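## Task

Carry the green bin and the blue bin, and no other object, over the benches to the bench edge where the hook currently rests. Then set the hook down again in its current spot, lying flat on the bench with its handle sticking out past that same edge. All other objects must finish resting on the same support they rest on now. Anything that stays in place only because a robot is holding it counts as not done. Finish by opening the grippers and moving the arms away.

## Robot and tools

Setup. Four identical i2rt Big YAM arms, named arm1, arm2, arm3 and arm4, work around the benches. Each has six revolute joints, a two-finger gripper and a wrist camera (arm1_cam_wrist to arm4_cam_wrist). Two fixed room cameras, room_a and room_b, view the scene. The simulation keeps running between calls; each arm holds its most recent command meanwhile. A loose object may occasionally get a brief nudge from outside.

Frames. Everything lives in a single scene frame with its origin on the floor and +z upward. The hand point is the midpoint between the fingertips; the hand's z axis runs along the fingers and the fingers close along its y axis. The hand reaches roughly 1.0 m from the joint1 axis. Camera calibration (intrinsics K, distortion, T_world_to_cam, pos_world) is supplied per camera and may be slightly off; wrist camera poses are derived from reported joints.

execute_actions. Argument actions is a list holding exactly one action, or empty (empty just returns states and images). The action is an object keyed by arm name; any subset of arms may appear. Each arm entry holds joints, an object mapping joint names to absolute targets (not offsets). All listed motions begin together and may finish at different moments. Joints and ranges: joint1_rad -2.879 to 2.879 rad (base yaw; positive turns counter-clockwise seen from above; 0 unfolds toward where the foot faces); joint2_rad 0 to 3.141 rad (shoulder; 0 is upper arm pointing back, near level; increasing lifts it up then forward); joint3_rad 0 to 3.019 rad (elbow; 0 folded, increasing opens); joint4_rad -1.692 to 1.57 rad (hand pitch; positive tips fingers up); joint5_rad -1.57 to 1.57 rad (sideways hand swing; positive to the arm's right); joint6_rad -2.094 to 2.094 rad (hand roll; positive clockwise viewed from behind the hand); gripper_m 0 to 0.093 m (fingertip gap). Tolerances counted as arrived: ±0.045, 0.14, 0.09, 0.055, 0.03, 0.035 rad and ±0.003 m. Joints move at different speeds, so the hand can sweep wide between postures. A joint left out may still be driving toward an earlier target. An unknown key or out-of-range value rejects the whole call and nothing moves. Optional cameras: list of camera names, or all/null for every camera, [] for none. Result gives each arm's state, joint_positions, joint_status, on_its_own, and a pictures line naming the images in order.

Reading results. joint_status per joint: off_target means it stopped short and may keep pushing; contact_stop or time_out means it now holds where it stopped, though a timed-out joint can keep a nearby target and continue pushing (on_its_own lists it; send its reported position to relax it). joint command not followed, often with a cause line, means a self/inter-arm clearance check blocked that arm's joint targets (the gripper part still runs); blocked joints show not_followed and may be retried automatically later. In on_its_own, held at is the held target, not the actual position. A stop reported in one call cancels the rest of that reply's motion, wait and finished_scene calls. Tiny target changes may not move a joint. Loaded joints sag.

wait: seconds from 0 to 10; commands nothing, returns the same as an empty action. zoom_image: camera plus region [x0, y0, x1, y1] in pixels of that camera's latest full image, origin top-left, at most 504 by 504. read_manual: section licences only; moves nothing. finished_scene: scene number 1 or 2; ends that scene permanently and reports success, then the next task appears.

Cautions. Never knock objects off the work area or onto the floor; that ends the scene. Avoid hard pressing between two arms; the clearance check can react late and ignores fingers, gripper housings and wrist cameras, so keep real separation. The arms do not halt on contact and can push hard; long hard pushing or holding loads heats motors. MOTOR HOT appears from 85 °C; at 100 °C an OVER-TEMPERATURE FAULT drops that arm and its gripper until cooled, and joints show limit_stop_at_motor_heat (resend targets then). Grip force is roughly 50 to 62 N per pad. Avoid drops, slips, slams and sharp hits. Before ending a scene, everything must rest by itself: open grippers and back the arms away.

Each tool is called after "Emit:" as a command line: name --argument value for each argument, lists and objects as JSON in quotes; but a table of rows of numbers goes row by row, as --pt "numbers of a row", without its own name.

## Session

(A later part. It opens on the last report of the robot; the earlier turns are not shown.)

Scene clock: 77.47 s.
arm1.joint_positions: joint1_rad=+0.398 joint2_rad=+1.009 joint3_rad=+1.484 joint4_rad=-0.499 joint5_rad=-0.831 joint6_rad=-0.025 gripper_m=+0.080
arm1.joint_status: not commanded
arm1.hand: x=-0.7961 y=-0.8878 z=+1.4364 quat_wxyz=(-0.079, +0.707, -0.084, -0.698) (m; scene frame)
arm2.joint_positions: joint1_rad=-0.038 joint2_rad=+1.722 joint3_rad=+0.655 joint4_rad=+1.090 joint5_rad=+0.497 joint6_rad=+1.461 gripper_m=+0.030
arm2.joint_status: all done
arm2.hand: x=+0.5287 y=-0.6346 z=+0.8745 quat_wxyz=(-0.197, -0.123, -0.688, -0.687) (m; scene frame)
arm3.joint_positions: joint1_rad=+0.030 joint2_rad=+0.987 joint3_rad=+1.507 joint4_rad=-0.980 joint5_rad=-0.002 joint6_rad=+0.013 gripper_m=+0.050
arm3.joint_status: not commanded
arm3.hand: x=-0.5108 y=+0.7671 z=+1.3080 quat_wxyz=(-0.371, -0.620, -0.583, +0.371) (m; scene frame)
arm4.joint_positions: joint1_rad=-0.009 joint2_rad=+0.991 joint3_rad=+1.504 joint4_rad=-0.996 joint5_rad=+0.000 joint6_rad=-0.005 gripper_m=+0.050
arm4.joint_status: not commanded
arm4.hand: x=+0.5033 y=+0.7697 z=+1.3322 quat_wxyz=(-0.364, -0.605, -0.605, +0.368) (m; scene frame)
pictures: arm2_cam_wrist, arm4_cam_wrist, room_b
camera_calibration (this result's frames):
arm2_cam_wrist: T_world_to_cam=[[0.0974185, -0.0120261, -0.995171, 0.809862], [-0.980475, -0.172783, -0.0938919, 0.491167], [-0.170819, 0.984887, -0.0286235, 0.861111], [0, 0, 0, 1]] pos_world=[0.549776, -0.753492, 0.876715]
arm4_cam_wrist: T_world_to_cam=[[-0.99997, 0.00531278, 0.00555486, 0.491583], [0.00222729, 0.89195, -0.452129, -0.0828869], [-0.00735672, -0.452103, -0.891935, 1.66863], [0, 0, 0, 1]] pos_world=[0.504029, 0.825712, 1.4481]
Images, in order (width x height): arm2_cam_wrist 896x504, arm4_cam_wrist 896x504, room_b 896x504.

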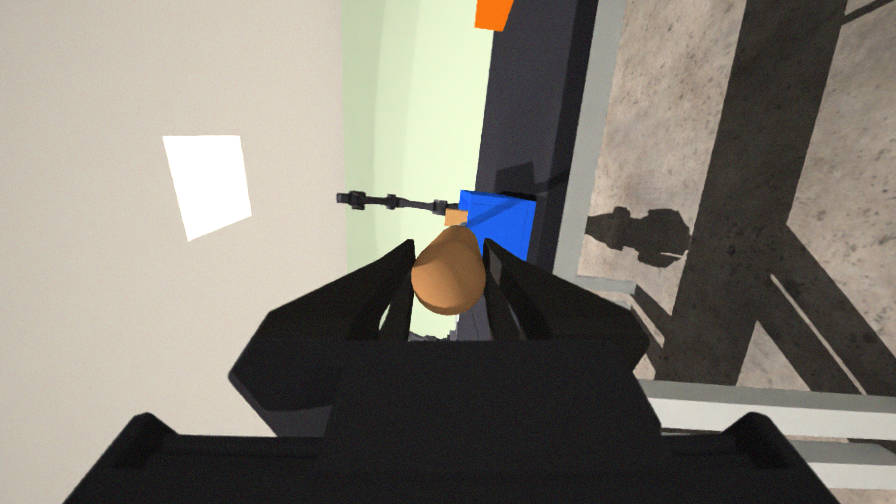

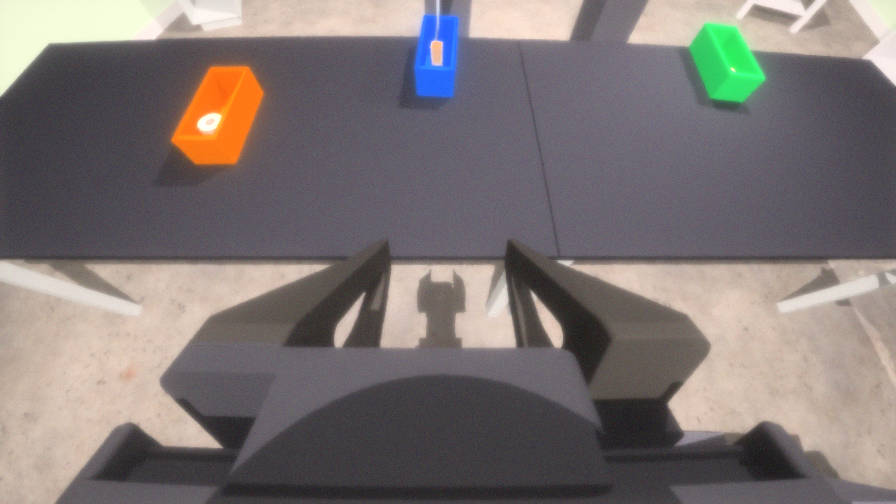

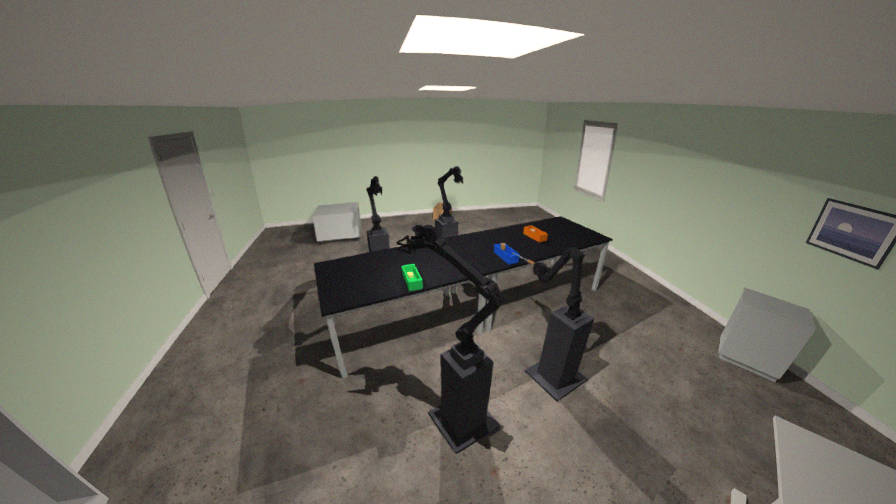

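Emit:
execute_actions --actions '[{"arm2":{"joints":{"joint3_rad":1.05,"joint4_rad":0.85}}}]' --cameras '[]'

Emit:
execute_actions --actions '[{"arm2":{"joints":{"joint1_rad":0.5,"joint5_rad":0.583,"joint3_rad":1.55,"joint4_rad":0.4}}}]' --cameras '[]'

Emit:
execute_actions --actions '[{"arm2":{"joints":{"joint2_rad":2.2,"joint4_rad":0.8}}}]' --cameras '[]'

Emit:
execute_actions --actions '[{"arm2":{"joints":{"joint6_rad":0}}}]' --cameras '[]'

Emit:
execute_actions --actions '[{"arm2":{"joints":{"joint2_rad":2.35,"joint4_rad":0.83}}}]' --cameras '["arm2_cam_wrist","room_b"]'

Scene clock: 79.23 s.
arm1.joint_positions: joint1_rad=+0.398 joint2_rad=+1.009 joint3_rad=+1.484 joint4_rad=-0.499 joint5_rad=-0.831 joint6_rad=-0.025 gripper_m=+0.080
arm1.joint_status: not commanded
arm1.hand: x=-0.7961 y=-0.8878 z=+1.4364 quat_wxyz=(-0.079, +0.707, -0.084, -0.698) (m; scene frame)
arm2.joint_positions: joint1_rad=-0.038 joint2_rad=+1.751 joint3_rad=+0.972 joint4_rad=+0.826 joint5_rad=+0.500 joint6_rad=+1.424 gripper_m=+0.030
arm2.joint_status: all done
arm2.hand: x=+0.5249 y=-0.5371 z=+0.9427 quat_wxyz=(-0.209, -0.114, -0.682, -0.692) (m; scene frame)
arm3.joint_positions: joint1_rad=+0.030 joint2_rad=+0.987 joint3_rad=+1.507 joint4_rad=-0.980 joint5_rad=-0.002 joint6_rad=+0.013 gripper_m=+0.050
arm3.joint_status: not commanded
arm3.hand: x=-0.5108 y=+0.7671 z=+1.3080 quat_wxyz=(-0.371, -0.620, -0.583, +0.371) (m; scene frame)
arm4.joint_positions: joint1_rad=-0.009 joint2_rad=+0.991 joint3_rad=+1.504 joint4_rad=-0.996 joint5_rad=+0.000 joint6_rad=-0.005 gripper_m=+0.050
arm4.joint_status: not commanded
arm4.hand: x=+0.5033 y=+0.7697 z=+1.3322 quat_wxyz=(-0.364, -0.605, -0.605, +0.368) (m; scene frame)
pictures: none
No camera images: the call's "cameras" was empty. Leave "cameras" out to get every camera's image.

Scene clock: 81.00 s.
arm1.joint_positions: joint1_rad=+0.398 joint2_rad=+1.009 joint3_rad=+1.484 joint4_rad=-0.499 joint5_rad=-0.831 joint6_rad=-0.025 gripper_m=+0.080
arm1.joint_status: not commanded
arm1.hand: x=-0.7961 y=-0.8878 z=+1.4364 quat_wxyz=(-0.079, +0.707, -0.084, -0.698) (m; scene frame)
arm2.joint_positions: joint1_rad=+0.507 joint2_rad=+1.756 joint3_rad=+1.475 joint4_rad=+0.382 joint5_rad=+0.582 joint6_rad=+1.392 gripper_m=+0.030
arm2.joint_status: all done
arm2.hand: x=+0.1375 y=-0.5226 z=+1.1146 quat_wxyz=(-0.046, +0.043, -0.675, -0.735) (m; scene frame)
arm3.joint_positions: joint1_rad=+0.030 joint2_rad=+0.987 joint3_rad=+1.507 joint4_rad=-0.980 joint5_rad=-0.002 joint6_rad=+0.013 gripper_m=+0.050
arm3.joint_status: not commanded
arm3.hand: x=-0.5108 y=+0.7671 z=+1.3080 quat_wxyz=(-0.371, -0.620, -0.583, +0.371) (m; scene frame)
arm4.joint_positions: joint1_rad=-0.009 joint2_rad=+0.991 joint3_rad=+1.504 joint4_rad=-0.996 joint5_rad=+0.000 joint6_rad=-0.005 gripper_m=+0.050
arm4.joint_status: not commanded
arm4.hand: x=+0.5033 y=+0.7697 z=+1.3322 quat_wxyz=(-0.364, -0.605, -0.605, +0.368) (m; scene frame)
pictures: none
No camera images: the call's "cameras" was empty. Leave "cameras" out to get every camera's image.

Scene clock: 82.73 s.
arm1.joint_positions: joint1_rad=+0.398 joint2_rad=+1.009 joint3_rad=+1.484 joint4_rad=-0.499 joint5_rad=-0.831 joint6_rad=-0.025 gripper_m=+0.080
arm1.joint_status: not commanded
arm1.hand: x=-0.7961 y=-0.8878 z=+1.4364 quat_wxyz=(-0.079, +0.707, -0.084, -0.698) (m; scene frame)
arm2.joint_positions: joint1_rad=+0.507 joint2_rad=+2.222 joint3_rad=+1.494 joint4_rad=+0.756 joint5_rad=+0.582 joint6_rad=+1.383 gripper_m=+0.030
arm2.joint_status: all done
arm2.hand: x=+0.1019 y=-0.4673 z=+0.8505 quat_wxyz=(-0.062, +0.062, -0.696, -0.713) (m; scene frame)
arm3.joint_positions: joint1_rad=+0.030 joint2_rad=+0.987 joint3_rad=+1.507 joint4_rad=-0.980 joint5_rad=-0.002 joint6_rad=+0.013 gripper_m=+0.050
arm3.joint_status: not commanded
arm3.hand: x=-0.5108 y=+0.7671 z=+1.3080 quat_wxyz=(-0.371, -0.620, -0.583, +0.371) (m; scene frame)
arm4.joint_positions: joint1_rad=-0.009 joint2_rad=+0.991 joint3_rad=+1.504 joint4_rad=-0.996 joint5_rad=+0.000 joint6_rad=-0.005 gripper_m=+0.050
arm4.joint_status: not commanded
arm4.hand: x=+0.5033 y=+0.7697 z=+1.3322 quat_wxyz=(-0.364, -0.605, -0.605, +0.368) (m; scene frame)
pictures: none
No camera images: the call's "cameras" was empty. Leave "cameras" out to get every camera's image.

Scene clock: 84.77 s.
arm1.joint_positions: joint1_rad=+0.398 joint2_rad=+1.009 joint3_rad=+1.484 joint4_rad=-0.499 joint5_rad=-0.831 joint6_rad=-0.025 gripper_m=+0.080
arm1.joint_status: not commanded
arm1.hand: x=-0.7961 y=-0.8878 z=+1.4364 quat_wxyz=(-0.079, +0.707, -0.084, -0.698) (m; scene frame)
arm2.joint_positions: joint1_rad=+0.507 joint2_rad=+2.222 joint3_rad=+1.494 joint4_rad=+0.759 joint5_rad=+0.582 joint6_rad=+0.021 gripper_m=+0.030
arm2.joint_status: all done
arm2.hand: x=+0.1019 y=-0.4673 z=+0.8512 quat_wxyz=(-0.497, +0.486, -0.501, -0.516) (m; scene frame)
arm3.joint_positions: joint1_rad=+0.030 joint2_rad=+0.987 joint3_rad=+1.507 joint4_rad=-0.980 joint5_rad=-0.002 joint6_rad=+0.013 gripper_m=+0.050
arm3.joint_status: not commanded
arm3.hand: x=-0.5108 y=+0.7671 z=+1.3080 quat_wxyz=(-0.371, -0.620, -0.583, +0.371) (m; scene frame)
arm4.joint_positions: joint1_rad=-0.009 joint2_rad=+0.991 joint3_rad=+1.504 joint4_rad=-0.996 joint5_rad=+0.000 joint6_rad=-0.005 gripper_m=+0.050
arm4.joint_status: not commanded
arm4.hand: x=+0.5033 y=+0.7697 z=+1.3322 quat_wxyz=(-0.364, -0.605, -0.605, +0.368) (m; scene frame)
pictures: none
No camera images: the call's "cameras" was empty. Leave "cameras" out to get every camera's image.

Scene clock: 86.03 s.
arm1.joint_positions: joint1_rad=+0.398 joint2_rad=+1.009 joint3_rad=+1.484 joint4_rad=-0.499 joint5_rad=-0.831 joint6_rad=-0.025 gripper_m=+0.080
arm1.joint_status: not commanded
arm1.hand: x=-0.7961 y=-0.8878 z=+1.4364 quat_wxyz=(-0.079, +0.707, -0.084, -0.698) (m; scene frame)
arm2.joint_positions: joint1_rad=+0.507 joint2_rad=+2.387 joint3_rad=+1.496 joint4_rad=+0.803 joint5_rad=+0.582 joint6_rad=+0.020 gripper_m=+0.030
arm2.joint_status: all done
arm2.hand: x=+0.1062 y=-0.4729 z=+0.7319 quat_wxyz=(-0.489, +0.527, -0.509, -0.474) (m; scene frame)
arm3.joint_positions: joint1_rad=+0.030 joint2_rad=+0.987 joint3_rad=+1.507 joint4_rad=-0.980 joint5_rad=-0.002 joint6_rad=+0.013 gripper_m=+0.050
arm3.joint_status: not commanded
arm3.hand: x=-0.5108 y=+0.7671 z=+1.3080 quat_wxyz=(-0.371, -0.620, -0.583, +0.371) (m; scene frame)
arm4.joint_positions: joint1_rad=-0.009 joint2_rad=+0.991 joint3_rad=+1.504 joint4_rad=-0.996 joint5_rad=+0.000 joint6_rad=-0.005 gripper_m=+0.050
arm4.joint_status: not commanded
arm4.hand: x=+0.5033 y=+0.7697 z=+1.3322 quat_wxyz=(-0.364, -0.605, -0.605, +0.368) (m; scene frame)
pictures: arm2_cam_wrist, room_b
camera_calibration (this result's frames):
arm2_cam_wrist: T_world_to_cam=[[0.999633, 0.0129909, 0.0237627, -0.118714], [0.0265305, -0.645905, -0.762957, 0.250416], [0.00543695, 0.763307, -0.646013, 0.953999], [0, 0, 0, 1]] pos_world=[0.10684, -0.564907, 0.810173]
Images, in order (width x height): arm2_cam_wrist 896x504, room_b 896x504.

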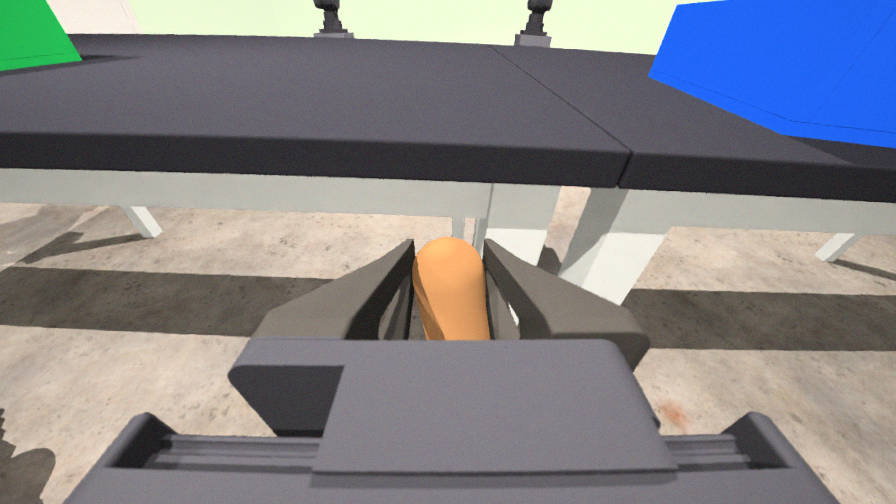

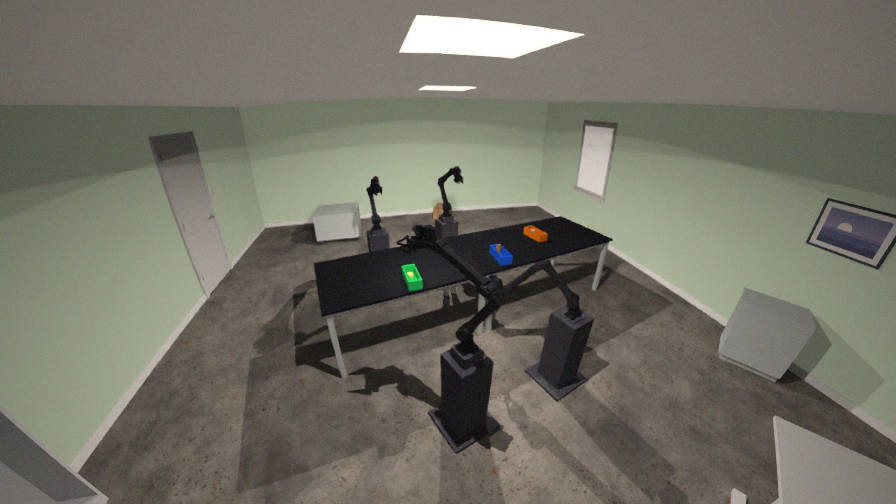

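Emit:
execute_actions --actions '[{"arm2":{"joints":{"joint2_rad":1.95,"joint4_rad":1.5}}}]' --cameras '[]'

Emit:
execute_actions --actions '[{"arm2":{"joints":{"joint3_rad":1.65,"joint2_rad":2.32}}}]' --cameras '["room_b"]'

Emit:
execute_actions --actions '[{"arm2":{"joints":{"joint4_rad":0.82,"joint3_rad":1.52}}}]' --cameras '["arm2_cam_wrist"]'

Scene clock: 95.27 s.
arm1.joint_positions: joint1_rad=+0.398 joint2_rad=+1.009 joint3_rad=+1.484 joint4_rad=-0.499 joint5_rad=-0.831 joint6_rad=-0.025 gripper_m=+0.080
arm1.joint_status: not commanded
arm1.hand: x=-0.7961 y=-0.8878 z=+1.4364 quat_wxyz=(-0.079, +0.707, -0.084, -0.698) (m; scene frame)
arm2.joint_positions: joint1_rad=+0.507 joint2_rad=+1.991 joint3_rad=+1.521 joint4_rad=+1.478 joint5_rad=+0.587 joint6_rad=-0.016 gripper_m=+0.030
arm2.joint_status: all done
arm2.hand: x=+0.1638 y=-0.5613 z=+1.1673 quat_wxyz=(-0.513, +0.107, -0.369, -0.768) (m; scene frame)
arm3.joint_positions: joint1_rad=+0.030 joint2_rad=+0.987 joint3_rad=+1.507 joint4_rad=-0.980 joint5_rad=-0.002 joint6_rad=+0.013 gripper_m=+0.050
arm3.joint_status: not commanded
arm3.hand: x=-0.5108 y=+0.7671 z=+1.3080 quat_wxyz=(-0.371, -0.620, -0.583, +0.371) (m; scene frame)
arm4.joint_positions: joint1_rad=-0.009 joint2_rad=+0.991 joint3_rad=+1.504 joint4_rad=-0.996 joint5_rad=+0.000 joint6_rad=-0.005 gripper_m=+0.050
arm4.joint_status: not commanded
arm4.hand: x=+0.5033 y=+0.7697 z=+1.3322 quat_wxyz=(-0.364, -0.605, -0.605, +0.368) (m; scene frame)
pictures: none
No camera images: the call's "cameras" was empty. Leave "cameras" out to get every camera's image.

Scene clock: 96.90 s.
arm1.joint_positions: joint1_rad=+0.398 joint2_rad=+1.009 joint3_rad=+1.484 joint4_rad=-0.499 joint5_rad=-0.831 joint6_rad=-0.025 gripper_m=+0.080
arm1.joint_status: not commanded
arm1.hand: x=-0.7961 y=-0.8878 z=+1.4364 quat_wxyz=(-0.079, +0.707, -0.084, -0.698) (m; scene frame)
arm2.joint_positions: joint1_rad=+0.506 joint2_rad=+2.353 joint3_rad=+1.616 joint4_rad=+1.483 joint5_rad=+0.586 joint6_rad=-0.012 gripper_m=+0.030
arm2.joint_status: all done
arm2.hand: x=+0.1181 y=-0.4907 z=+0.9501 quat_wxyz=(-0.522, +0.216, -0.412, -0.715) (m; scene frame)
arm3.joint_positions: joint1_rad=+0.030 joint2_rad=+0.987 joint3_rad=+1.507 joint4_rad=-0.980 joint5_rad=-0.002 joint6_rad=+0.013 gripper_m=+0.050
arm3.joint_status: not commanded
arm3.hand: x=-0.5108 y=+0.7671 z=+1.3080 quat_wxyz=(-0.371, -0.620, -0.583, +0.371) (m; scene frame)
arm4.joint_positions: joint1_rad=-0.009 joint2_rad=+0.991 joint3_rad=+1.504 joint4_rad=-0.996 joint5_rad=+0.000 joint6_rad=-0.005 gripper_m=+0.050
arm4.joint_status: not commanded
arm4.hand: x=+0.5033 y=+0.7697 z=+1.3322 quat_wxyz=(-0.364, -0.605, -0.605, +0.368) (m; scene frame)
pictures: room_b
Images, in order (width x height): room_b 896x504.

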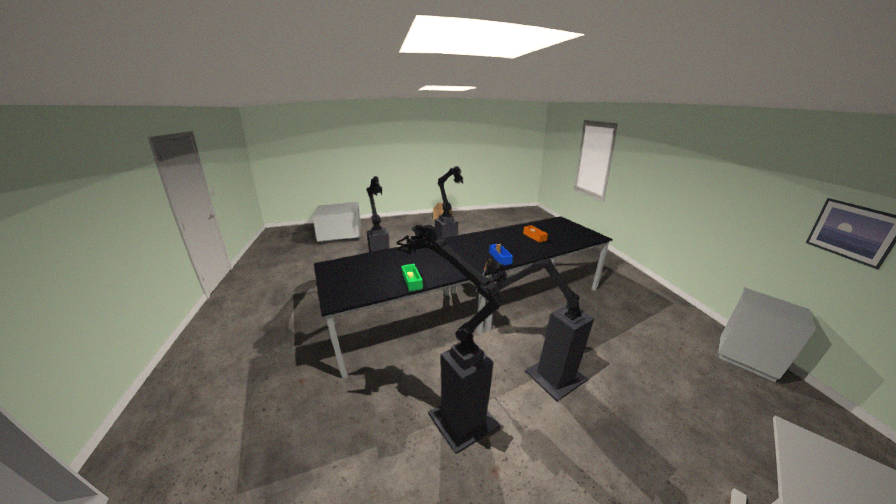

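Scene clock: 98.23 s.
arm1.joint_positions: joint1_rad=+0.398 joint2_rad=+1.009 joint3_rad=+1.484 joint4_rad=-0.499 joint5_rad=-0.831 joint6_rad=-0.025 gripper_m=+0.080
arm1.joint_status: not commanded
arm1.hand: x=-0.7961 y=-0.8878 z=+1.4364 quat_wxyz=(-0.079, +0.707, -0.084, -0.698) (m; scene frame)
arm2.joint_positions: joint1_rad=+0.506 joint2_rad=+2.341 joint3_rad=+1.514 joint4_rad=+0.822 joint5_rad=+0.586 joint6_rad=+0.002 gripper_m=+0.030
arm2.joint_status: all done
arm2.hand: x=+0.1018 y=-0.4650 z=+0.7803 quat_wxyz=(-0.501, +0.502, -0.500, -0.497) (m; scene frame)
arm3.joint_positions: joint1_rad=+0.030 joint2_rad=+0.987 joint3_rad=+1.507 joint4_rad=-0.980 joint5_rad=-0.002 joint6_rad=+0.013 gripper_m=+0.050
arm3.joint_status: not commanded
arm3.hand: x=-0.5108 y=+0.7671 z=+1.3080 quat_wxyz=(-0.371, -0.620, -0.583, +0.371) (m; scene frame)
arm4.joint_positions: joint1_rad=-0.009 joint2_rad=+0.991 joint3_rad=+1.504 joint4_rad=-0.996 joint5_rad=+0.000 joint6_rad=-0.005 gripper_m=+0.050
arm4.joint_status: not commanded
arm4.hand: x=+0.5033 y=+0.7697 z=+1.3322 quat_wxyz=(-0.364, -0.605, -0.605, +0.368) (m; scene frame)
pictures: arm2_cam_wrist
camera_calibration (this result's frames):
arm2_cam_wrist: T_world_to_cam=[[0.999956, 0.00868964, -0.00354344, -0.0963413], [0.00228518, -0.591698, -0.806156, 0.353943], [-0.00910185, 0.806113, -0.591692, 0.958262], [0, 0, 0, 1]] pos_world=[0.10425, -0.562203, 0.851989]
Images, in order (width x height): arm2_cam_wrist 896x504.

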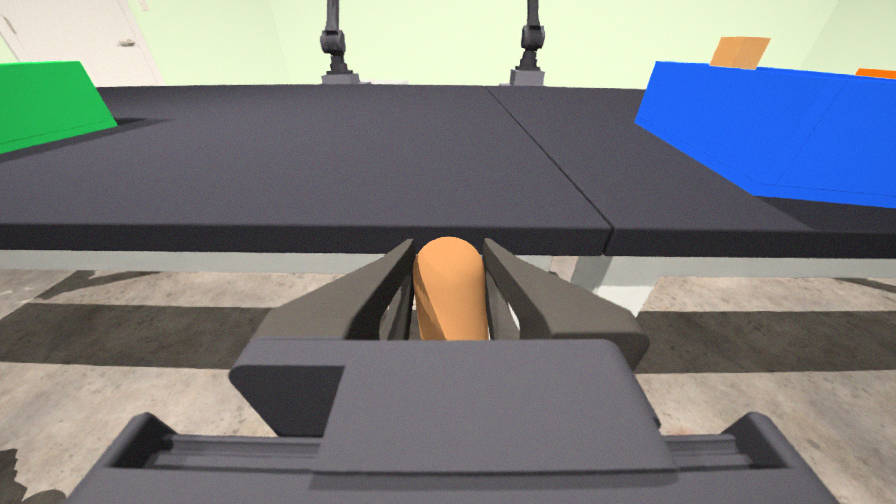

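Emit:
execute_actions --actions '[{"arm2":{"joints":{"joint2_rad":1.8,"joint4_rad":1.0}}}]' --cameras '[]'

Emit:
execute_actions --actions '[{"arm2":{"joints":{"joint1_rad":0.4,"joint5_rad":0,"joint3_rad":2.0,"joint4_rad":1.5}}}]' --cameras '[]'

Emit:
execute_actions --actions '[{"arm2":{"joints":{"joint2_rad":2.45}}}]' --cameras '["room_b"]'

Emit:
execute_actions --actions '[{"arm2":{"joints":{"joint2_rad":2.3,"joint3_rad":1.6,"joint4_rad":0.9}}}]' --cameras '["arm2_cam_wrist","room_b"]'

Scene clock: 100.47 s.
arm1.joint_positions: joint1_rad=+0.398 joint2_rad=+1.009 joint3_rad=+1.484 joint4_rad=-0.499 joint5_rad=-0.831 joint6_rad=-0.025 gripper_m=+0.080
arm1.joint_status: not commanded
arm1.hand: x=-0.7961 y=-0.8878 z=+1.4364 quat_wxyz=(-0.079, +0.707, -0.084, -0.698) (m; scene frame)
arm2.joint_positions: joint1_rad=+0.506 joint2_rad=+1.840 joint3_rad=+1.492 joint4_rad=+0.984 joint5_rad=+0.586 joint6_rad=-0.006 gripper_m=+0.030
arm2.joint_status: all done
arm2.hand: x=+0.1490 y=-0.5388 z=+1.1848 quat_wxyz=(-0.522, +0.260, -0.429, -0.690) (m; scene frame)
arm3.joint_positions: joint1_rad=+0.030 joint2_rad=+0.987 joint3_rad=+1.507 joint4_rad=-0.980 joint5_rad=-0.002 joint6_rad=+0.013 gripper_m=+0.050
arm3.joint_status: not commanded
arm3.hand: x=-0.5108 y=+0.7671 z=+1.3080 quat_wxyz=(-0.371, -0.620, -0.583, +0.371) (m; scene frame)
arm4.joint_positions: joint1_rad=-0.009 joint2_rad=+0.991 joint3_rad=+1.504 joint4_rad=-0.996 joint5_rad=+0.000 joint6_rad=-0.005 gripper_m=+0.050
arm4.joint_status: not commanded
arm4.hand: x=+0.5033 y=+0.7697 z=+1.3322 quat_wxyz=(-0.364, -0.605, -0.605, +0.368) (m; scene frame)
pictures: none
No camera images: the call's "cameras" was empty. Leave "cameras" out to get every camera's image.

Scene clock: 102.83 s.
arm1.joint_positions: joint1_rad=+0.398 joint2_rad=+1.009 joint3_rad=+1.484 joint4_rad=-0.499 joint5_rad=-0.831 joint6_rad=-0.025 gripper_m=+0.080
arm1.joint_status: not commanded
arm1.hand: x=-0.7961 y=-0.8878 z=+1.4364 quat_wxyz=(-0.079, +0.707, -0.084, -0.698) (m; scene frame)
arm2.joint_positions: joint1_rad=+0.393 joint2_rad=+1.823 joint3_rad=+1.954 joint4_rad=+1.485 joint5_rad=+0.004 joint6_rad=-0.005 gripper_m=+0.030
arm2.joint_status: all done
arm2.hand: x=+0.2179 y=-0.7036 z=+1.4843 quat_wxyz=(-0.524, -0.019, +0.012, -0.851) (m; scene frame)
arm3.joint_positions: joint1_rad=+0.030 joint2_rad=+0.987 joint3_rad=+1.507 joint4_rad=-0.980 joint5_rad=-0.002 joint6_rad=+0.013 gripper_m=+0.050
arm3.joint_status: not commanded
arm3.hand: x=-0.5108 y=+0.7671 z=+1.3080 quat_wxyz=(-0.371, -0.620, -0.583, +0.371) (m; scene frame)
arm4.joint_positions: joint1_rad=-0.009 joint2_rad=+0.991 joint3_rad=+1.504 joint4_rad=-0.996 joint5_rad=+0.000 joint6_rad=-0.005 gripper_m=+0.050
arm4.joint_status: not commanded
arm4.hand: x=+0.5033 y=+0.7697 z=+1.3322 quat_wxyz=(-0.364, -0.605, -0.605, +0.368) (m; scene frame)
pictures: none
No camera images: the call's "cameras" was empty. Leave "cameras" out to get every camera's image.

Scene clock: 104.10 s.
arm1.joint_positions: joint1_rad=+0.398 joint2_rad=+1.009 joint3_rad=+1.484 joint4_rad=-0.499 joint5_rad=-0.831 joint6_rad=-0.025 gripper_m=+0.080
arm1.joint_status: not commanded
arm1.hand: x=-0.7961 y=-0.8878 z=+1.4364 quat_wxyz=(-0.079, +0.707, -0.084, -0.698) (m; scene frame)
arm2.joint_positions: joint1_rad=+0.401 joint2_rad=+2.433 joint3_rad=+1.999 joint4_rad=+1.521 joint5_rad=-0.005 joint6_rad=-0.011 gripper_m=+0.030
arm2.joint_status: all done
arm2.hand: x=+0.0916 y=-0.4708 z=+1.0899 quat_wxyz=(-0.508, +0.209, -0.120, -0.827) (m; scene frame)
arm3.joint_positions: joint1_rad=+0.030 joint2_rad=+0.987 joint3_rad=+1.507 joint4_rad=-0.980 joint5_rad=-0.002 joint6_rad=+0.013 gripper_m=+0.050
arm3.joint_status: not commanded
arm3.hand: x=-0.5108 y=+0.7671 z=+1.3080 quat_wxyz=(-0.371, -0.620, -0.583, +0.371) (m; scene frame)
arm4.joint_positions: joint1_rad=-0.009 joint2_rad=+0.991 joint3_rad=+1.504 joint4_rad=-0.996 joint5_rad=+0.000 joint6_rad=-0.005 gripper_m=+0.050
arm4.joint_status: not commanded
arm4.hand: x=+0.5033 y=+0.7697 z=+1.3322 quat_wxyz=(-0.364, -0.605, -0.605, +0.368) (m; scene frame)
pictures: room_b
Images, in order (width x height): room_b 896x504.

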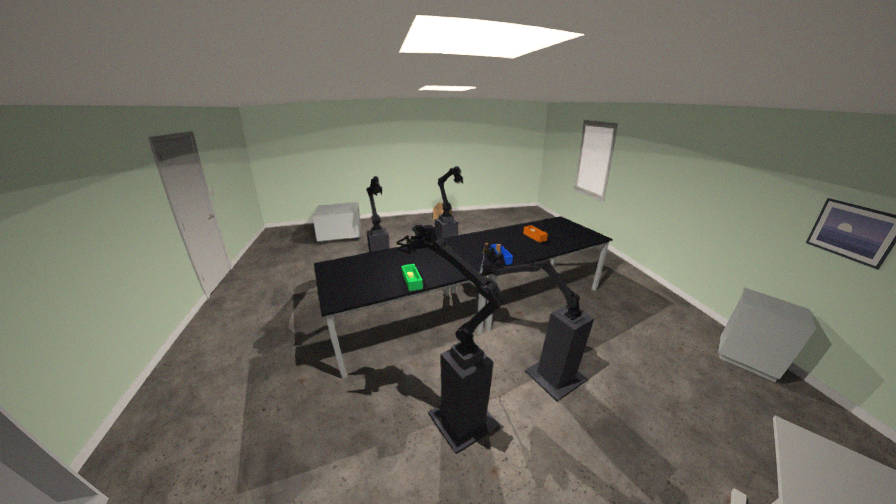

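Scene clock: 105.73 s.
arm1.joint_positions: joint1_rad=+0.398 joint2_rad=+1.009 joint3_rad=+1.484 joint4_rad=-0.499 joint5_rad=-0.831 joint6_rad=-0.025 gripper_m=+0.080
arm1.joint_status: not commanded
arm1.hand: x=-0.7961 y=-0.8878 z=+1.4364 quat_wxyz=(-0.079, +0.707, -0.084, -0.698) (m; scene frame)
arm2.joint_positions: joint1_rad=+0.401 joint2_rad=+2.335 joint3_rad=+1.578 joint4_rad=+0.889 joint5_rad=-0.002 joint6_rad=-0.002 gripper_m=+0.030
arm2.joint_status: all done
arm2.hand: x=+0.0747 y=-0.4354 z=+0.8345 quat_wxyz=(-0.391, +0.565, -0.339, -0.642) (m; scene frame)
arm3.joint_positions: joint1_rad=+0.030 joint2_rad=+0.987 joint3_rad=+1.507 joint4_rad=-0.980 joint5_rad=-0.002 joint6_rad=+0.013 gripper_m=+0.050
arm3.joint_status: not commanded
arm3.hand: x=-0.5108 y=+0.7671 z=+1.3080 quat_wxyz=(-0.371, -0.620, -0.583, +0.371) (m; scene frame)
arm4.joint_positions: joint1_rad=-0.009 joint2_rad=+0.991 joint3_rad=+1.504 joint4_rad=-0.996 joint5_rad=+0.000 joint6_rad=-0.005 gripper_m=+0.050
arm4.joint_status: not commanded
arm4.hand: x=+0.5033 y=+0.7697 z=+1.3322 quat_wxyz=(-0.364, -0.605, -0.605, +0.368) (m; scene frame)
pictures: arm2_cam_wrist, room_b
camera_calibration (this result's frames):
arm2_cam_wrist: T_world_to_cam=[[0.880841, 0.473411, -0.000987773, 0.139802], [0.225486, -0.421377, -0.878406, 0.533056], [-0.416263, 0.773514, -0.477914, 0.887487], [0, 0, 0, 1]] pos_world=[0.126088, -0.528049, 0.89252]
Images, in order (width x height): arm2_cam_wrist 896x504, room_b 896x504.

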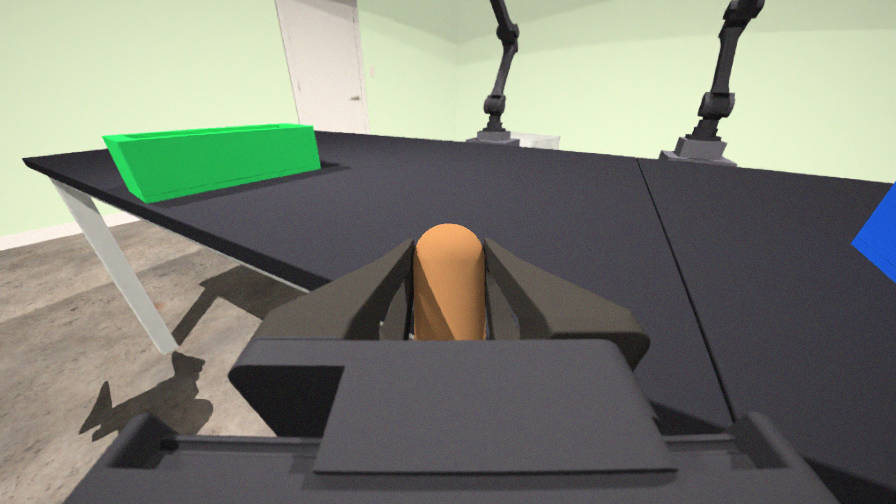

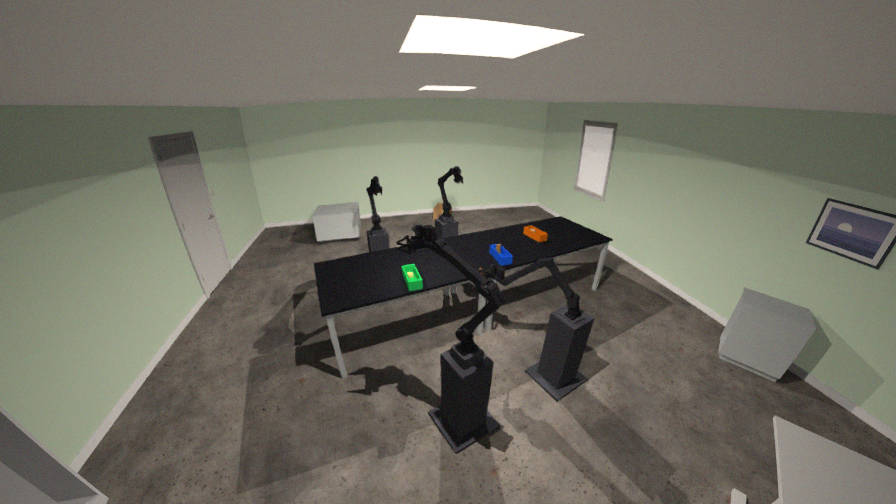

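Emit:
execute_actions --actions '[{"arm2":{"joints":{"joint2_rad":2.0,"joint4_rad":0.45}}}]' --cameras '[]'

Emit:
execute_actions --actions '[{"arm2":{"joints":{"joint6_rad":1.4}}}]' --cameras '[]'

Emit:
execute_actions --actions '[{"arm2":{"joints":{"joint2_rad":2.28,"joint4_rad":1.55}}}]' --cameras '[]'

Emit:
execute_actions --actions '[{"arm2":{"joints":{"joint6_rad":0}}}]' --cameras '["room_b"]'

Emit:
execute_actions --actions '[{"arm2":{"joints":{"joint4_rad":0.75}}}]' --cameras '["arm2_cam_wrist"]'

Scene clock: 107.80 s.
arm1.joint_positions: joint1_rad=+0.398 joint2_rad=+1.009 joint3_rad=+1.484 joint4_rad=-0.499 joint5_rad=-0.831 joint6_rad=-0.025 gripper_m=+0.080
arm1.joint_status: not commanded
arm1.hand: x=-0.7961 y=-0.8878 z=+1.4364 quat_wxyz=(-0.079, +0.707, -0.084, -0.698) (m; scene frame)
arm2.joint_positions: joint1_rad=+0.401 joint2_rad=+2.027 joint3_rad=+1.578 joint4_rad=+0.444 joint5_rad=-0.002 joint6_rad=-0.002 gripper_m=+0.030
arm2.joint_status: all done
arm2.hand: x=+0.0809 y=-0.4485 z=+0.9809 quat_wxyz=(-0.366, +0.608, -0.366, -0.602) (m; scene frame)
arm3.joint_positions: joint1_rad=+0.030 joint2_rad=+0.987 joint3_rad=+1.507 joint4_rad=-0.980 joint5_rad=-0.002 joint6_rad=+0.013 gripper_m=+0.050
arm3.joint_status: not commanded
arm3.hand: x=-0.5108 y=+0.7671 z=+1.3080 quat_wxyz=(-0.371, -0.620, -0.583, +0.371) (m; scene frame)
arm4.joint_positions: joint1_rad=-0.009 joint2_rad=+0.991 joint3_rad=+1.504 joint4_rad=-0.996 joint5_rad=+0.000 joint6_rad=-0.005 gripper_m=+0.050
arm4.joint_status: not commanded
arm4.hand: x=+0.5033 y=+0.7697 z=+1.3322 quat_wxyz=(-0.364, -0.605, -0.605, +0.368) (m; scene frame)
pictures: none
No camera images: the call's "cameras" was empty. Leave "cameras" out to get every camera's image.

Scene clock: 111.13 s.
arm1.joint_positions: joint1_rad=+0.398 joint2_rad=+1.009 joint3_rad=+1.484 joint4_rad=-0.499 joint5_rad=-0.831 joint6_rad=-0.025 gripper_m=+0.080
arm1.joint_status: not commanded
arm1.hand: x=-0.7961 y=-0.8878 z=+1.4364 quat_wxyz=(-0.079, +0.707, -0.084, -0.698) (m; scene frame)
arm2.joint_positions: joint1_rad=+0.401 joint2_rad=+2.027 joint3_rad=+1.578 joint4_rad=+0.444 joint5_rad=-0.002 joint6_rad=+1.332 gripper_m=+0.030
arm2.joint_status: joint6_rad time_out (moved +1.334 of +1.402)
arm2.on_its_own: joint6_rad reads +1.332 and still pushes toward +1.400 since a time_out
arm2.hand: x=+0.0809 y=-0.4485 z=+0.9809 quat_wxyz=(+0.084, +0.252, -0.663, -0.700) (m; scene frame)
arm3.joint_positions: joint1_rad=+0.030 joint2_rad=+0.987 joint3_rad=+1.507 joint4_rad=-0.980 joint5_rad=-0.002 joint6_rad=+0.013 gripper_m=+0.050
arm3.joint_status: not commanded
arm3.hand: x=-0.5108 y=+0.7671 z=+1.3080 quat_wxyz=(-0.371, -0.620, -0.583, +0.371) (m; scene frame)
arm4.joint_positions: joint1_rad=-0.009 joint2_rad=+0.991 joint3_rad=+1.504 joint4_rad=-0.996 joint5_rad=+0.000 joint6_rad=-0.005 gripper_m=+0.050
arm4.joint_status: not commanded
arm4.hand: x=+0.5033 y=+0.7697 z=+1.3322 quat_wxyz=(-0.364, -0.605, -0.605, +0.368) (m; scene frame)
pictures: none
No camera images: the call's "cameras" was empty. Leave "cameras" out to get every camera's image.

not run: a stop came earlier in this reply.

not run: a stop came earlier in this reply.

not run: a stop came earlier in this reply.

Emit:
execute_actions --actions '[{"arm2":{"joints":{"joint2_rad":2.28,"joint4_rad":1.55}}}]' --cameras '[]'

Emit:
execute_actions --actions '[{"arm2":{"joints":{"joint6_rad":0}}}]' --cameras '["room_b"]'

Emit:
execute_actions --actions '[{"arm2":{"joints":{"joint4_rad":0.75}}}]' --cameras '["arm2_cam_wrist"]'

Scene clock: 112.93 s.
arm1.joint_positions: joint1_rad=+0.398 joint2_rad=+1.009 joint3_rad=+1.484 joint4_rad=-0.499 joint5_rad=-0.831 joint6_rad=-0.025 gripper_m=+0.080
arm1.joint_status: not commanded
arm1.hand: x=-0.7961 y=-0.8878 z=+1.4364 quat_wxyz=(-0.079, +0.707, -0.084, -0.698) (m; scene frame)
arm2.joint_positions: joint1_rad=+0.401 joint2_rad=+2.289 joint3_rad=+1.571 joint4_rad=+1.521 joint5_rad=-0.007 joint6_rad=+1.354 gripper_m=+0.030
arm2.joint_status: all done
arm2.on_its_own: joint6_rad reads +1.354 and still pushes toward +1.400 since a time_out
arm2.hand: x=+0.1073 y=-0.5010 z=+1.0041 quat_wxyz=(+0.122, +0.133, -0.351, -0.919) (m; scene frame)
arm3.joint_positions: joint1_rad=+0.030 joint2_rad=+0.987 joint3_rad=+1.507 joint4_rad=-0.980 joint5_rad=-0.002 joint6_rad=+0.013 gripper_m=+0.050
arm3.joint_status: not commanded
arm3.hand: x=-0.5108 y=+0.7671 z=+1.3080 quat_wxyz=(-0.371, -0.620, -0.583, +0.371) (m; scene frame)
arm4.joint_positions: joint1_rad=-0.009 joint2_rad=+0.991 joint3_rad=+1.504 joint4_rad=-0.996 joint5_rad=+0.000 joint6_rad=-0.005 gripper_m=+0.050
arm4.joint_status: not commanded
arm4.hand: x=+0.5033 y=+0.7697 z=+1.3322 quat_wxyz=(-0.364, -0.605, -0.605, +0.368) (m; scene frame)
pictures: none
No camera images: the call's "cameras" was empty. Leave "cameras" out to get every camera's image.

Scene clock: 114.97 s.
arm1.joint_positions: joint1_rad=+0.398 joint2_rad=+1.009 joint3_rad=+1.484 joint4_rad=-0.499 joint5_rad=-0.831 joint6_rad=-0.025 gripper_m=+0.080
arm1.joint_status: not commanded
arm1.hand: x=-0.7961 y=-0.8878 z=+1.4364 quat_wxyz=(-0.079, +0.707, -0.084, -0.698) (m; scene frame)
arm2.joint_positions: joint1_rad=+0.401 joint2_rad=+2.289 joint3_rad=+1.571 joint4_rad=+1.521 joint5_rad=-0.003 joint6_rad=+0.012 gripper_m=+0.030
arm2.joint_status: all done
arm2.hand: x=+0.1079 y=-0.5007 z=+1.0041 quat_wxyz=(-0.476, +0.321, -0.194, -0.795) (m; scene frame)
arm3.joint_positions: joint1_rad=+0.030 joint2_rad=+0.987 joint3_rad=+1.507 joint4_rad=-0.980 joint5_rad=-0.002 joint6_rad=+0.013 gripper_m=+0.050
arm3.joint_status: not commanded
arm3.hand: x=-0.5108 y=+0.7671 z=+1.3080 quat_wxyz=(-0.371, -0.620, -0.583, +0.371) (m; scene frame)
arm4.joint_positions: joint1_rad=-0.009 joint2_rad=+0.991 joint3_rad=+1.504 joint4_rad=-0.996 joint5_rad=+0.000 joint6_rad=-0.005 gripper_m=+0.050
arm4.joint_status: not commanded
arm4.hand: x=+0.5033 y=+0.7697 z=+1.3322 quat_wxyz=(-0.364, -0.605, -0.605, +0.368) (m; scene frame)
pictures: room_b
Images, in order (width x height): room_b 896x504.

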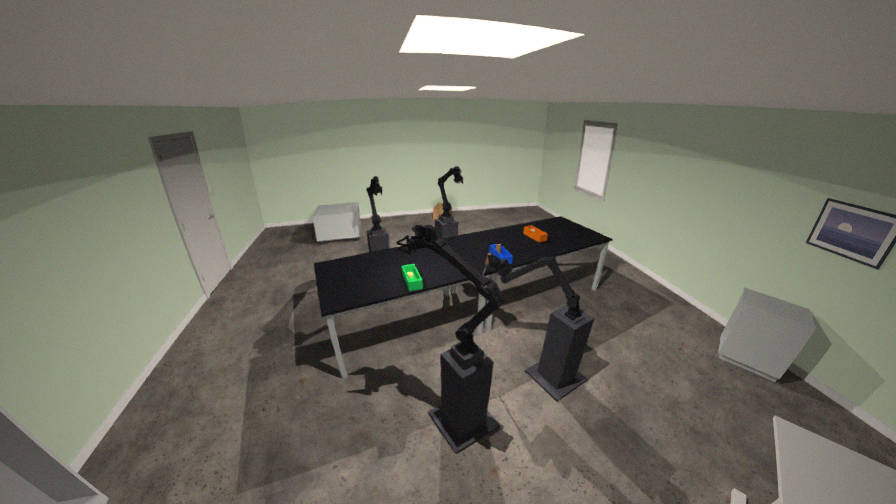

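Scene clock: 116.37 s.
arm1.joint_positions: joint1_rad=+0.398 joint2_rad=+1.009 joint3_rad=+1.484 joint4_rad=-0.499 joint5_rad=-0.831 joint6_rad=-0.025 gripper_m=+0.080
arm1.joint_status: not commanded
arm1.hand: x=-0.7961 y=-0.8878 z=+1.4364 quat_wxyz=(-0.079, +0.707, -0.084, -0.698) (m; scene frame)
arm2.joint_positions: joint1_rad=+0.401 joint2_rad=+2.290 joint3_rad=+1.571 joint4_rad=+0.749 joint5_rad=-0.003 joint6_rad=+0.011 gripper_m=+0.030
arm2.joint_status: all done
arm2.hand: x=+0.0740 y=-0.4342 z=+0.8344 quat_wxyz=(-0.369, +0.595, -0.363, -0.615) (m; scene frame)
arm3.joint_positions: joint1_rad=+0.030 joint2_rad=+0.987 joint3_rad=+1.507 joint4_rad=-0.980 joint5_rad=-0.002 joint6_rad=+0.013 gripper_m=+0.050
arm3.joint_status: not commanded
arm3.hand: x=-0.5108 y=+0.7671 z=+1.3080 quat_wxyz=(-0.371, -0.620, -0.583, +0.371) (m; scene frame)
arm4.joint_positions: joint1_rad=-0.009 joint2_rad=+0.991 joint3_rad=+1.504 joint4_rad=-0.996 joint5_rad=+0.000 joint6_rad=-0.005 gripper_m=+0.050
arm4.joint_status: not commanded
arm4.hand: x=+0.5033 y=+0.7697 z=+1.3322 quat_wxyz=(-0.364, -0.605, -0.605, +0.368) (m; scene frame)
pictures: arm2_cam_wrist
camera_calibration (this result's frames):
arm2_cam_wrist: T_world_to_cam=[[0.880623, 0.473562, -0.0155849, 0.152113], [0.255941, -0.503107, -0.825456, 0.451677], [-0.398745, 0.722926, -0.564252, 0.935072], [0, 0, 0, 1]] pos_world=[0.123298, -0.52078, 0.902826]
Images, in order (width x height): arm2_cam_wrist 896x504.

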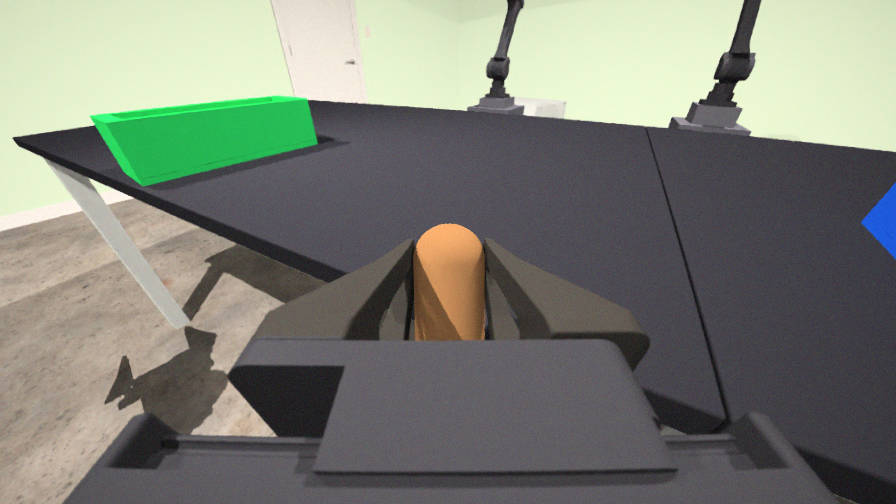

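Emit:
execute_actions --actions '[{"arm2":{"joints":{"joint2_rad":1.9,"joint3_rad":2.0,"joint4_rad":0.0}}}]' --cameras '[]'

Emit:
execute_actions --actions '[{"arm2":{"joints":{"joint1_rad":0.28,"joint2_rad":2.2,"joint3_rad":2.25}}}]' --cameras '["room_a"]'

Emit:
execute_actions --actions '[{"arm2":{"joints":{"joint2_rad":2.1,"joint3_rad":1.8,"joint4_rad":0.3}}}]' --cameras '["room_a"]'

Emit:
execute_actions --actions '[{"arm2":{"joints":{"joint2_rad":2.0,"joint3_rad":1.4,"joint4_rad":0.6}}}]' --cameras '["room_a","arm2_cam_wrist"]'

Scene clock: 118.97 s.
arm1.joint_positions: joint1_rad=+0.398 joint2_rad=+1.009 joint3_rad=+1.484 joint4_rad=-0.499 joint5_rad=-0.831 joint6_rad=-0.025 gripper_m=+0.080
arm1.joint_status: not commanded
arm1.hand: x=-0.7961 y=-0.8878 z=+1.4364 quat_wxyz=(-0.079, +0.707, -0.084, -0.698) (m; scene frame)
arm2.joint_positions: joint1_rad=+0.401 joint2_rad=+1.936 joint3_rad=+1.975 joint4_rad=-0.016 joint5_rad=-0.003 joint6_rad=+0.010 gripper_m=+0.030
arm2.joint_status: all done
arm2.hand: x=+0.0762 y=-0.4412 z=+1.1881 quat_wxyz=(-0.368, +0.597, -0.364, -0.613) (m; scene frame)
arm3.joint_positions: joint1_rad=+0.030 joint2_rad=+0.987 joint3_rad=+1.507 joint4_rad=-0.980 joint5_rad=-0.002 joint6_rad=+0.013 gripper_m=+0.050
arm3.joint_status: not commanded
arm3.hand: x=-0.5108 y=+0.7671 z=+1.3080 quat_wxyz=(-0.371, -0.620, -0.583, +0.371) (m; scene frame)
arm4.joint_positions: joint1_rad=-0.009 joint2_rad=+0.991 joint3_rad=+1.504 joint4_rad=-0.996 joint5_rad=+0.000 joint6_rad=-0.005 gripper_m=+0.050
arm4.joint_status: not commanded
arm4.hand: x=+0.5033 y=+0.7697 z=+1.3322 quat_wxyz=(-0.364, -0.605, -0.605, +0.368) (m; scene frame)
pictures: none
No camera images: the call's "cameras" was empty. Leave "cameras" out to get every camera's image.

Scene clock: 120.17 s.
arm1.joint_positions: joint1_rad=+0.398 joint2_rad=+1.009 joint3_rad=+1.484 joint4_rad=-0.499 joint5_rad=-0.831 joint6_rad=-0.025 gripper_m=+0.080
arm1.joint_status: not commanded
arm1.hand: x=-0.7961 y=-0.8878 z=+1.4364 quat_wxyz=(-0.079, +0.707, -0.084, -0.698) (m; scene frame)
arm2.joint_positions: joint1_rad=+0.268 joint2_rad=+2.204 joint3_rad=+2.185 joint4_rad=+0.003 joint5_rad=-0.002 joint6_rad=-0.019 gripper_m=+0.030
arm2.joint_status: all done
arm2.hand: x=+0.1530 y=-0.3199 z=+1.0924 quat_wxyz=(-0.409, +0.589, -0.402, -0.570) (m; scene frame)
arm3.joint_positions: joint1_rad=+0.030 joint2_rad=+0.987 joint3_rad=+1.507 joint4_rad=-0.980 joint5_rad=-0.002 joint6_rad=+0.013 gripper_m=+0.050
arm3.joint_status: not commanded
arm3.hand: x=-0.5108 y=+0.7671 z=+1.3080 quat_wxyz=(-0.371, -0.620, -0.583, +0.371) (m; scene frame)
arm4.joint_positions: joint1_rad=-0.009 joint2_rad=+0.991 joint3_rad=+1.504 joint4_rad=-0.996 joint5_rad=+0.000 joint6_rad=-0.005 gripper_m=+0.050
arm4.joint_status: not commanded
arm4.hand: x=+0.5033 y=+0.7697 z=+1.3322 quat_wxyz=(-0.364, -0.605, -0.605, +0.368) (m; scene frame)
pictures: room_a
Images, in order (width x height): room_a 896x504.

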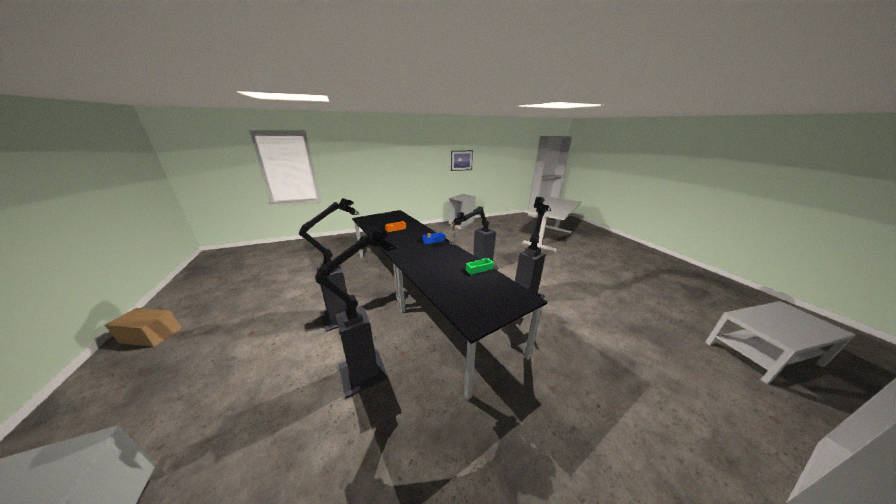

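Scene clock: 121.33 s.
arm1.joint_positions: joint1_rad=+0.398 joint2_rad=+1.009 joint3_rad=+1.484 joint4_rad=-0.499 joint5_rad=-0.831 joint6_rad=-0.025 gripper_m=+0.080
arm1.joint_status: not commanded
arm1.hand: x=-0.7961 y=-0.8878 z=+1.4364 quat_wxyz=(-0.079, +0.707, -0.084, -0.698) (m; scene frame)
arm2.joint_positions: joint1_rad=+0.269 joint2_rad=+2.048 joint3_rad=+1.848 joint4_rad=+0.316 joint5_rad=-0.002 joint6_rad=-0.005 gripper_m=+0.030
arm2.joint_status: all done
arm2.hand: x=+0.1703 y=-0.3708 z=+1.0960 quat_wxyz=(-0.431, +0.547, -0.379, -0.610) (m; scene frame)
arm3.joint_positions: joint1_rad=+0.030 joint2_rad=+0.987 joint3_rad=+1.507 joint4_rad=-0.980 joint5_rad=-0.002 joint6_rad=+0.013 gripper_m=+0.050
arm3.joint_status: not commanded
arm3.hand: x=-0.5108 y=+0.7671 z=+1.3080 quat_wxyz=(-0.371, -0.620, -0.583, +0.371) (m; scene frame)
arm4.joint_positions: joint1_rad=-0.009 joint2_rad=+0.991 joint3_rad=+1.504 joint4_rad=-0.996 joint5_rad=+0.000 joint6_rad=-0.005 gripper_m=+0.050
arm4.joint_status: not commanded
arm4.hand: x=+0.5033 y=+0.7697 z=+1.3322 quat_wxyz=(-0.364, -0.605, -0.605, +0.368) (m; scene frame)
pictures: room_a
Images, in order (width x height): room_a 896x504.

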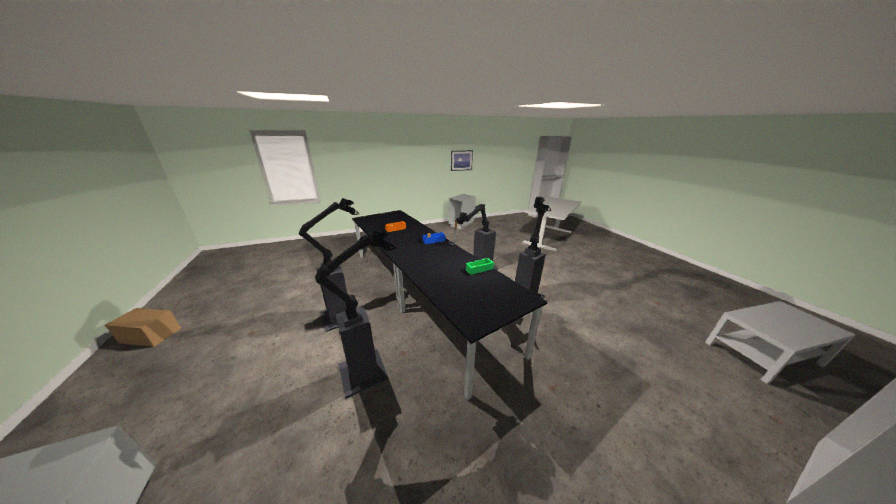

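Scene clock: 122.43 s.
arm1.joint_positions: joint1_rad=+0.398 joint2_rad=+1.009 joint3_rad=+1.484 joint4_rad=-0.499 joint5_rad=-0.831 joint6_rad=-0.025 gripper_m=+0.080
arm1.joint_status: not commanded
arm1.hand: x=-0.7961 y=-0.8878 z=+1.4364 quat_wxyz=(-0.079, +0.707, -0.084, -0.698) (m; scene frame)
arm2.joint_positions: joint1_rad=+0.271 joint2_rad=+1.887 joint3_rad=+1.473 joint4_rad=+0.653 joint5_rad=-0.002 joint6_rad=-0.006 gripper_m=+0.030
arm2.joint_status: all done
arm2.hand: x=+0.1971 y=-0.4482 z=+1.0815 quat_wxyz=(-0.453, +0.509, -0.351, -0.642) (m; scene frame)
arm3.joint_positions: joint1_rad=+0.030 joint2_rad=+0.987 joint3_rad=+1.507 joint4_rad=-0.980 joint5_rad=-0.002 joint6_rad=+0.013 gripper_m=+0.050
arm3.joint_status: not commanded
arm3.hand: x=-0.5108 y=+0.7671 z=+1.3080 quat_wxyz=(-0.371, -0.620, -0.583, +0.371) (m; scene frame)
arm4.joint_positions: joint1_rad=-0.009 joint2_rad=+0.991 joint3_rad=+1.504 joint4_rad=-0.996 joint5_rad=+0.000 joint6_rad=-0.005 gripper_m=+0.050
arm4.joint_status: not commanded
arm4.hand: x=+0.5033 y=+0.7697 z=+1.3322 quat_wxyz=(-0.364, -0.605, -0.605, +0.368) (m; scene frame)
pictures: arm2_cam_wrist, room_a
camera_calibration (this result's frames):
arm2_cam_wrist: T_world_to_cam=[[0.935371, 0.353646, 0.00409899, -0.0316378], [0.13858, -0.355823, -0.924222, 0.813051], [-0.325388, 0.865058, -0.381834, 0.985637], [0, 0, 0, 1]] pos_world=[0.237635, -0.552142, 1.12792]
Images, in order (width x height): arm2_cam_wrist 896x504, room_a 896x504.

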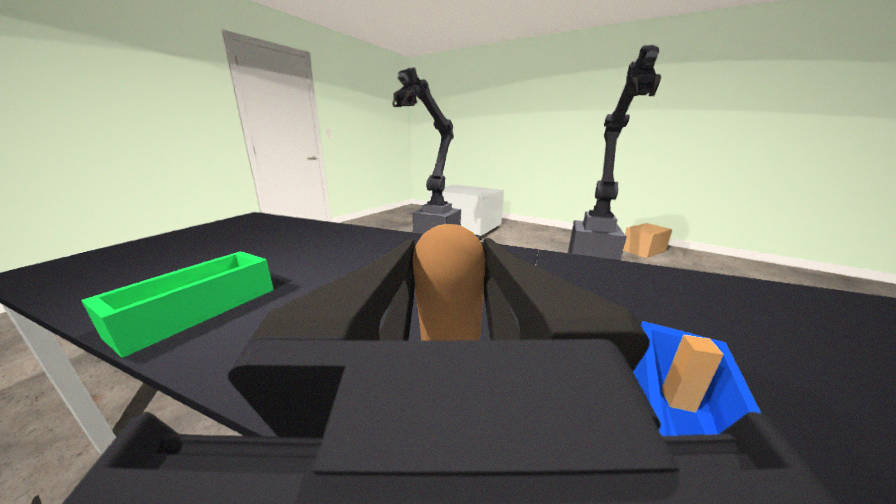

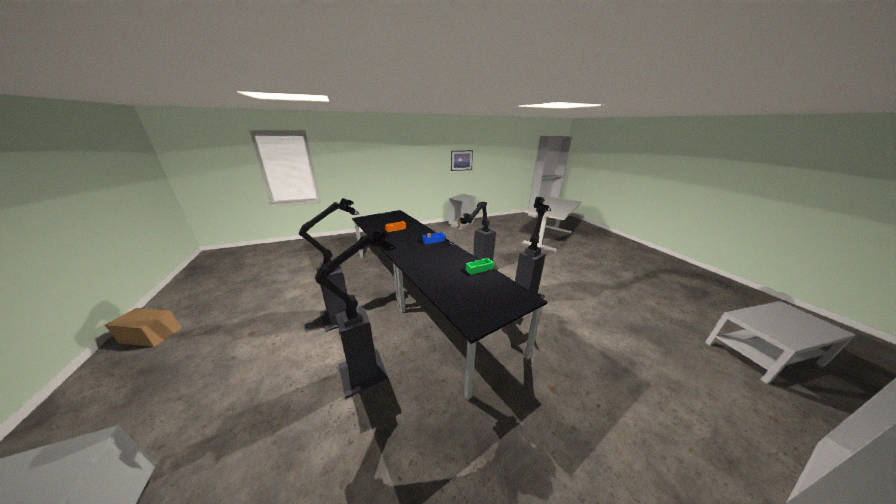

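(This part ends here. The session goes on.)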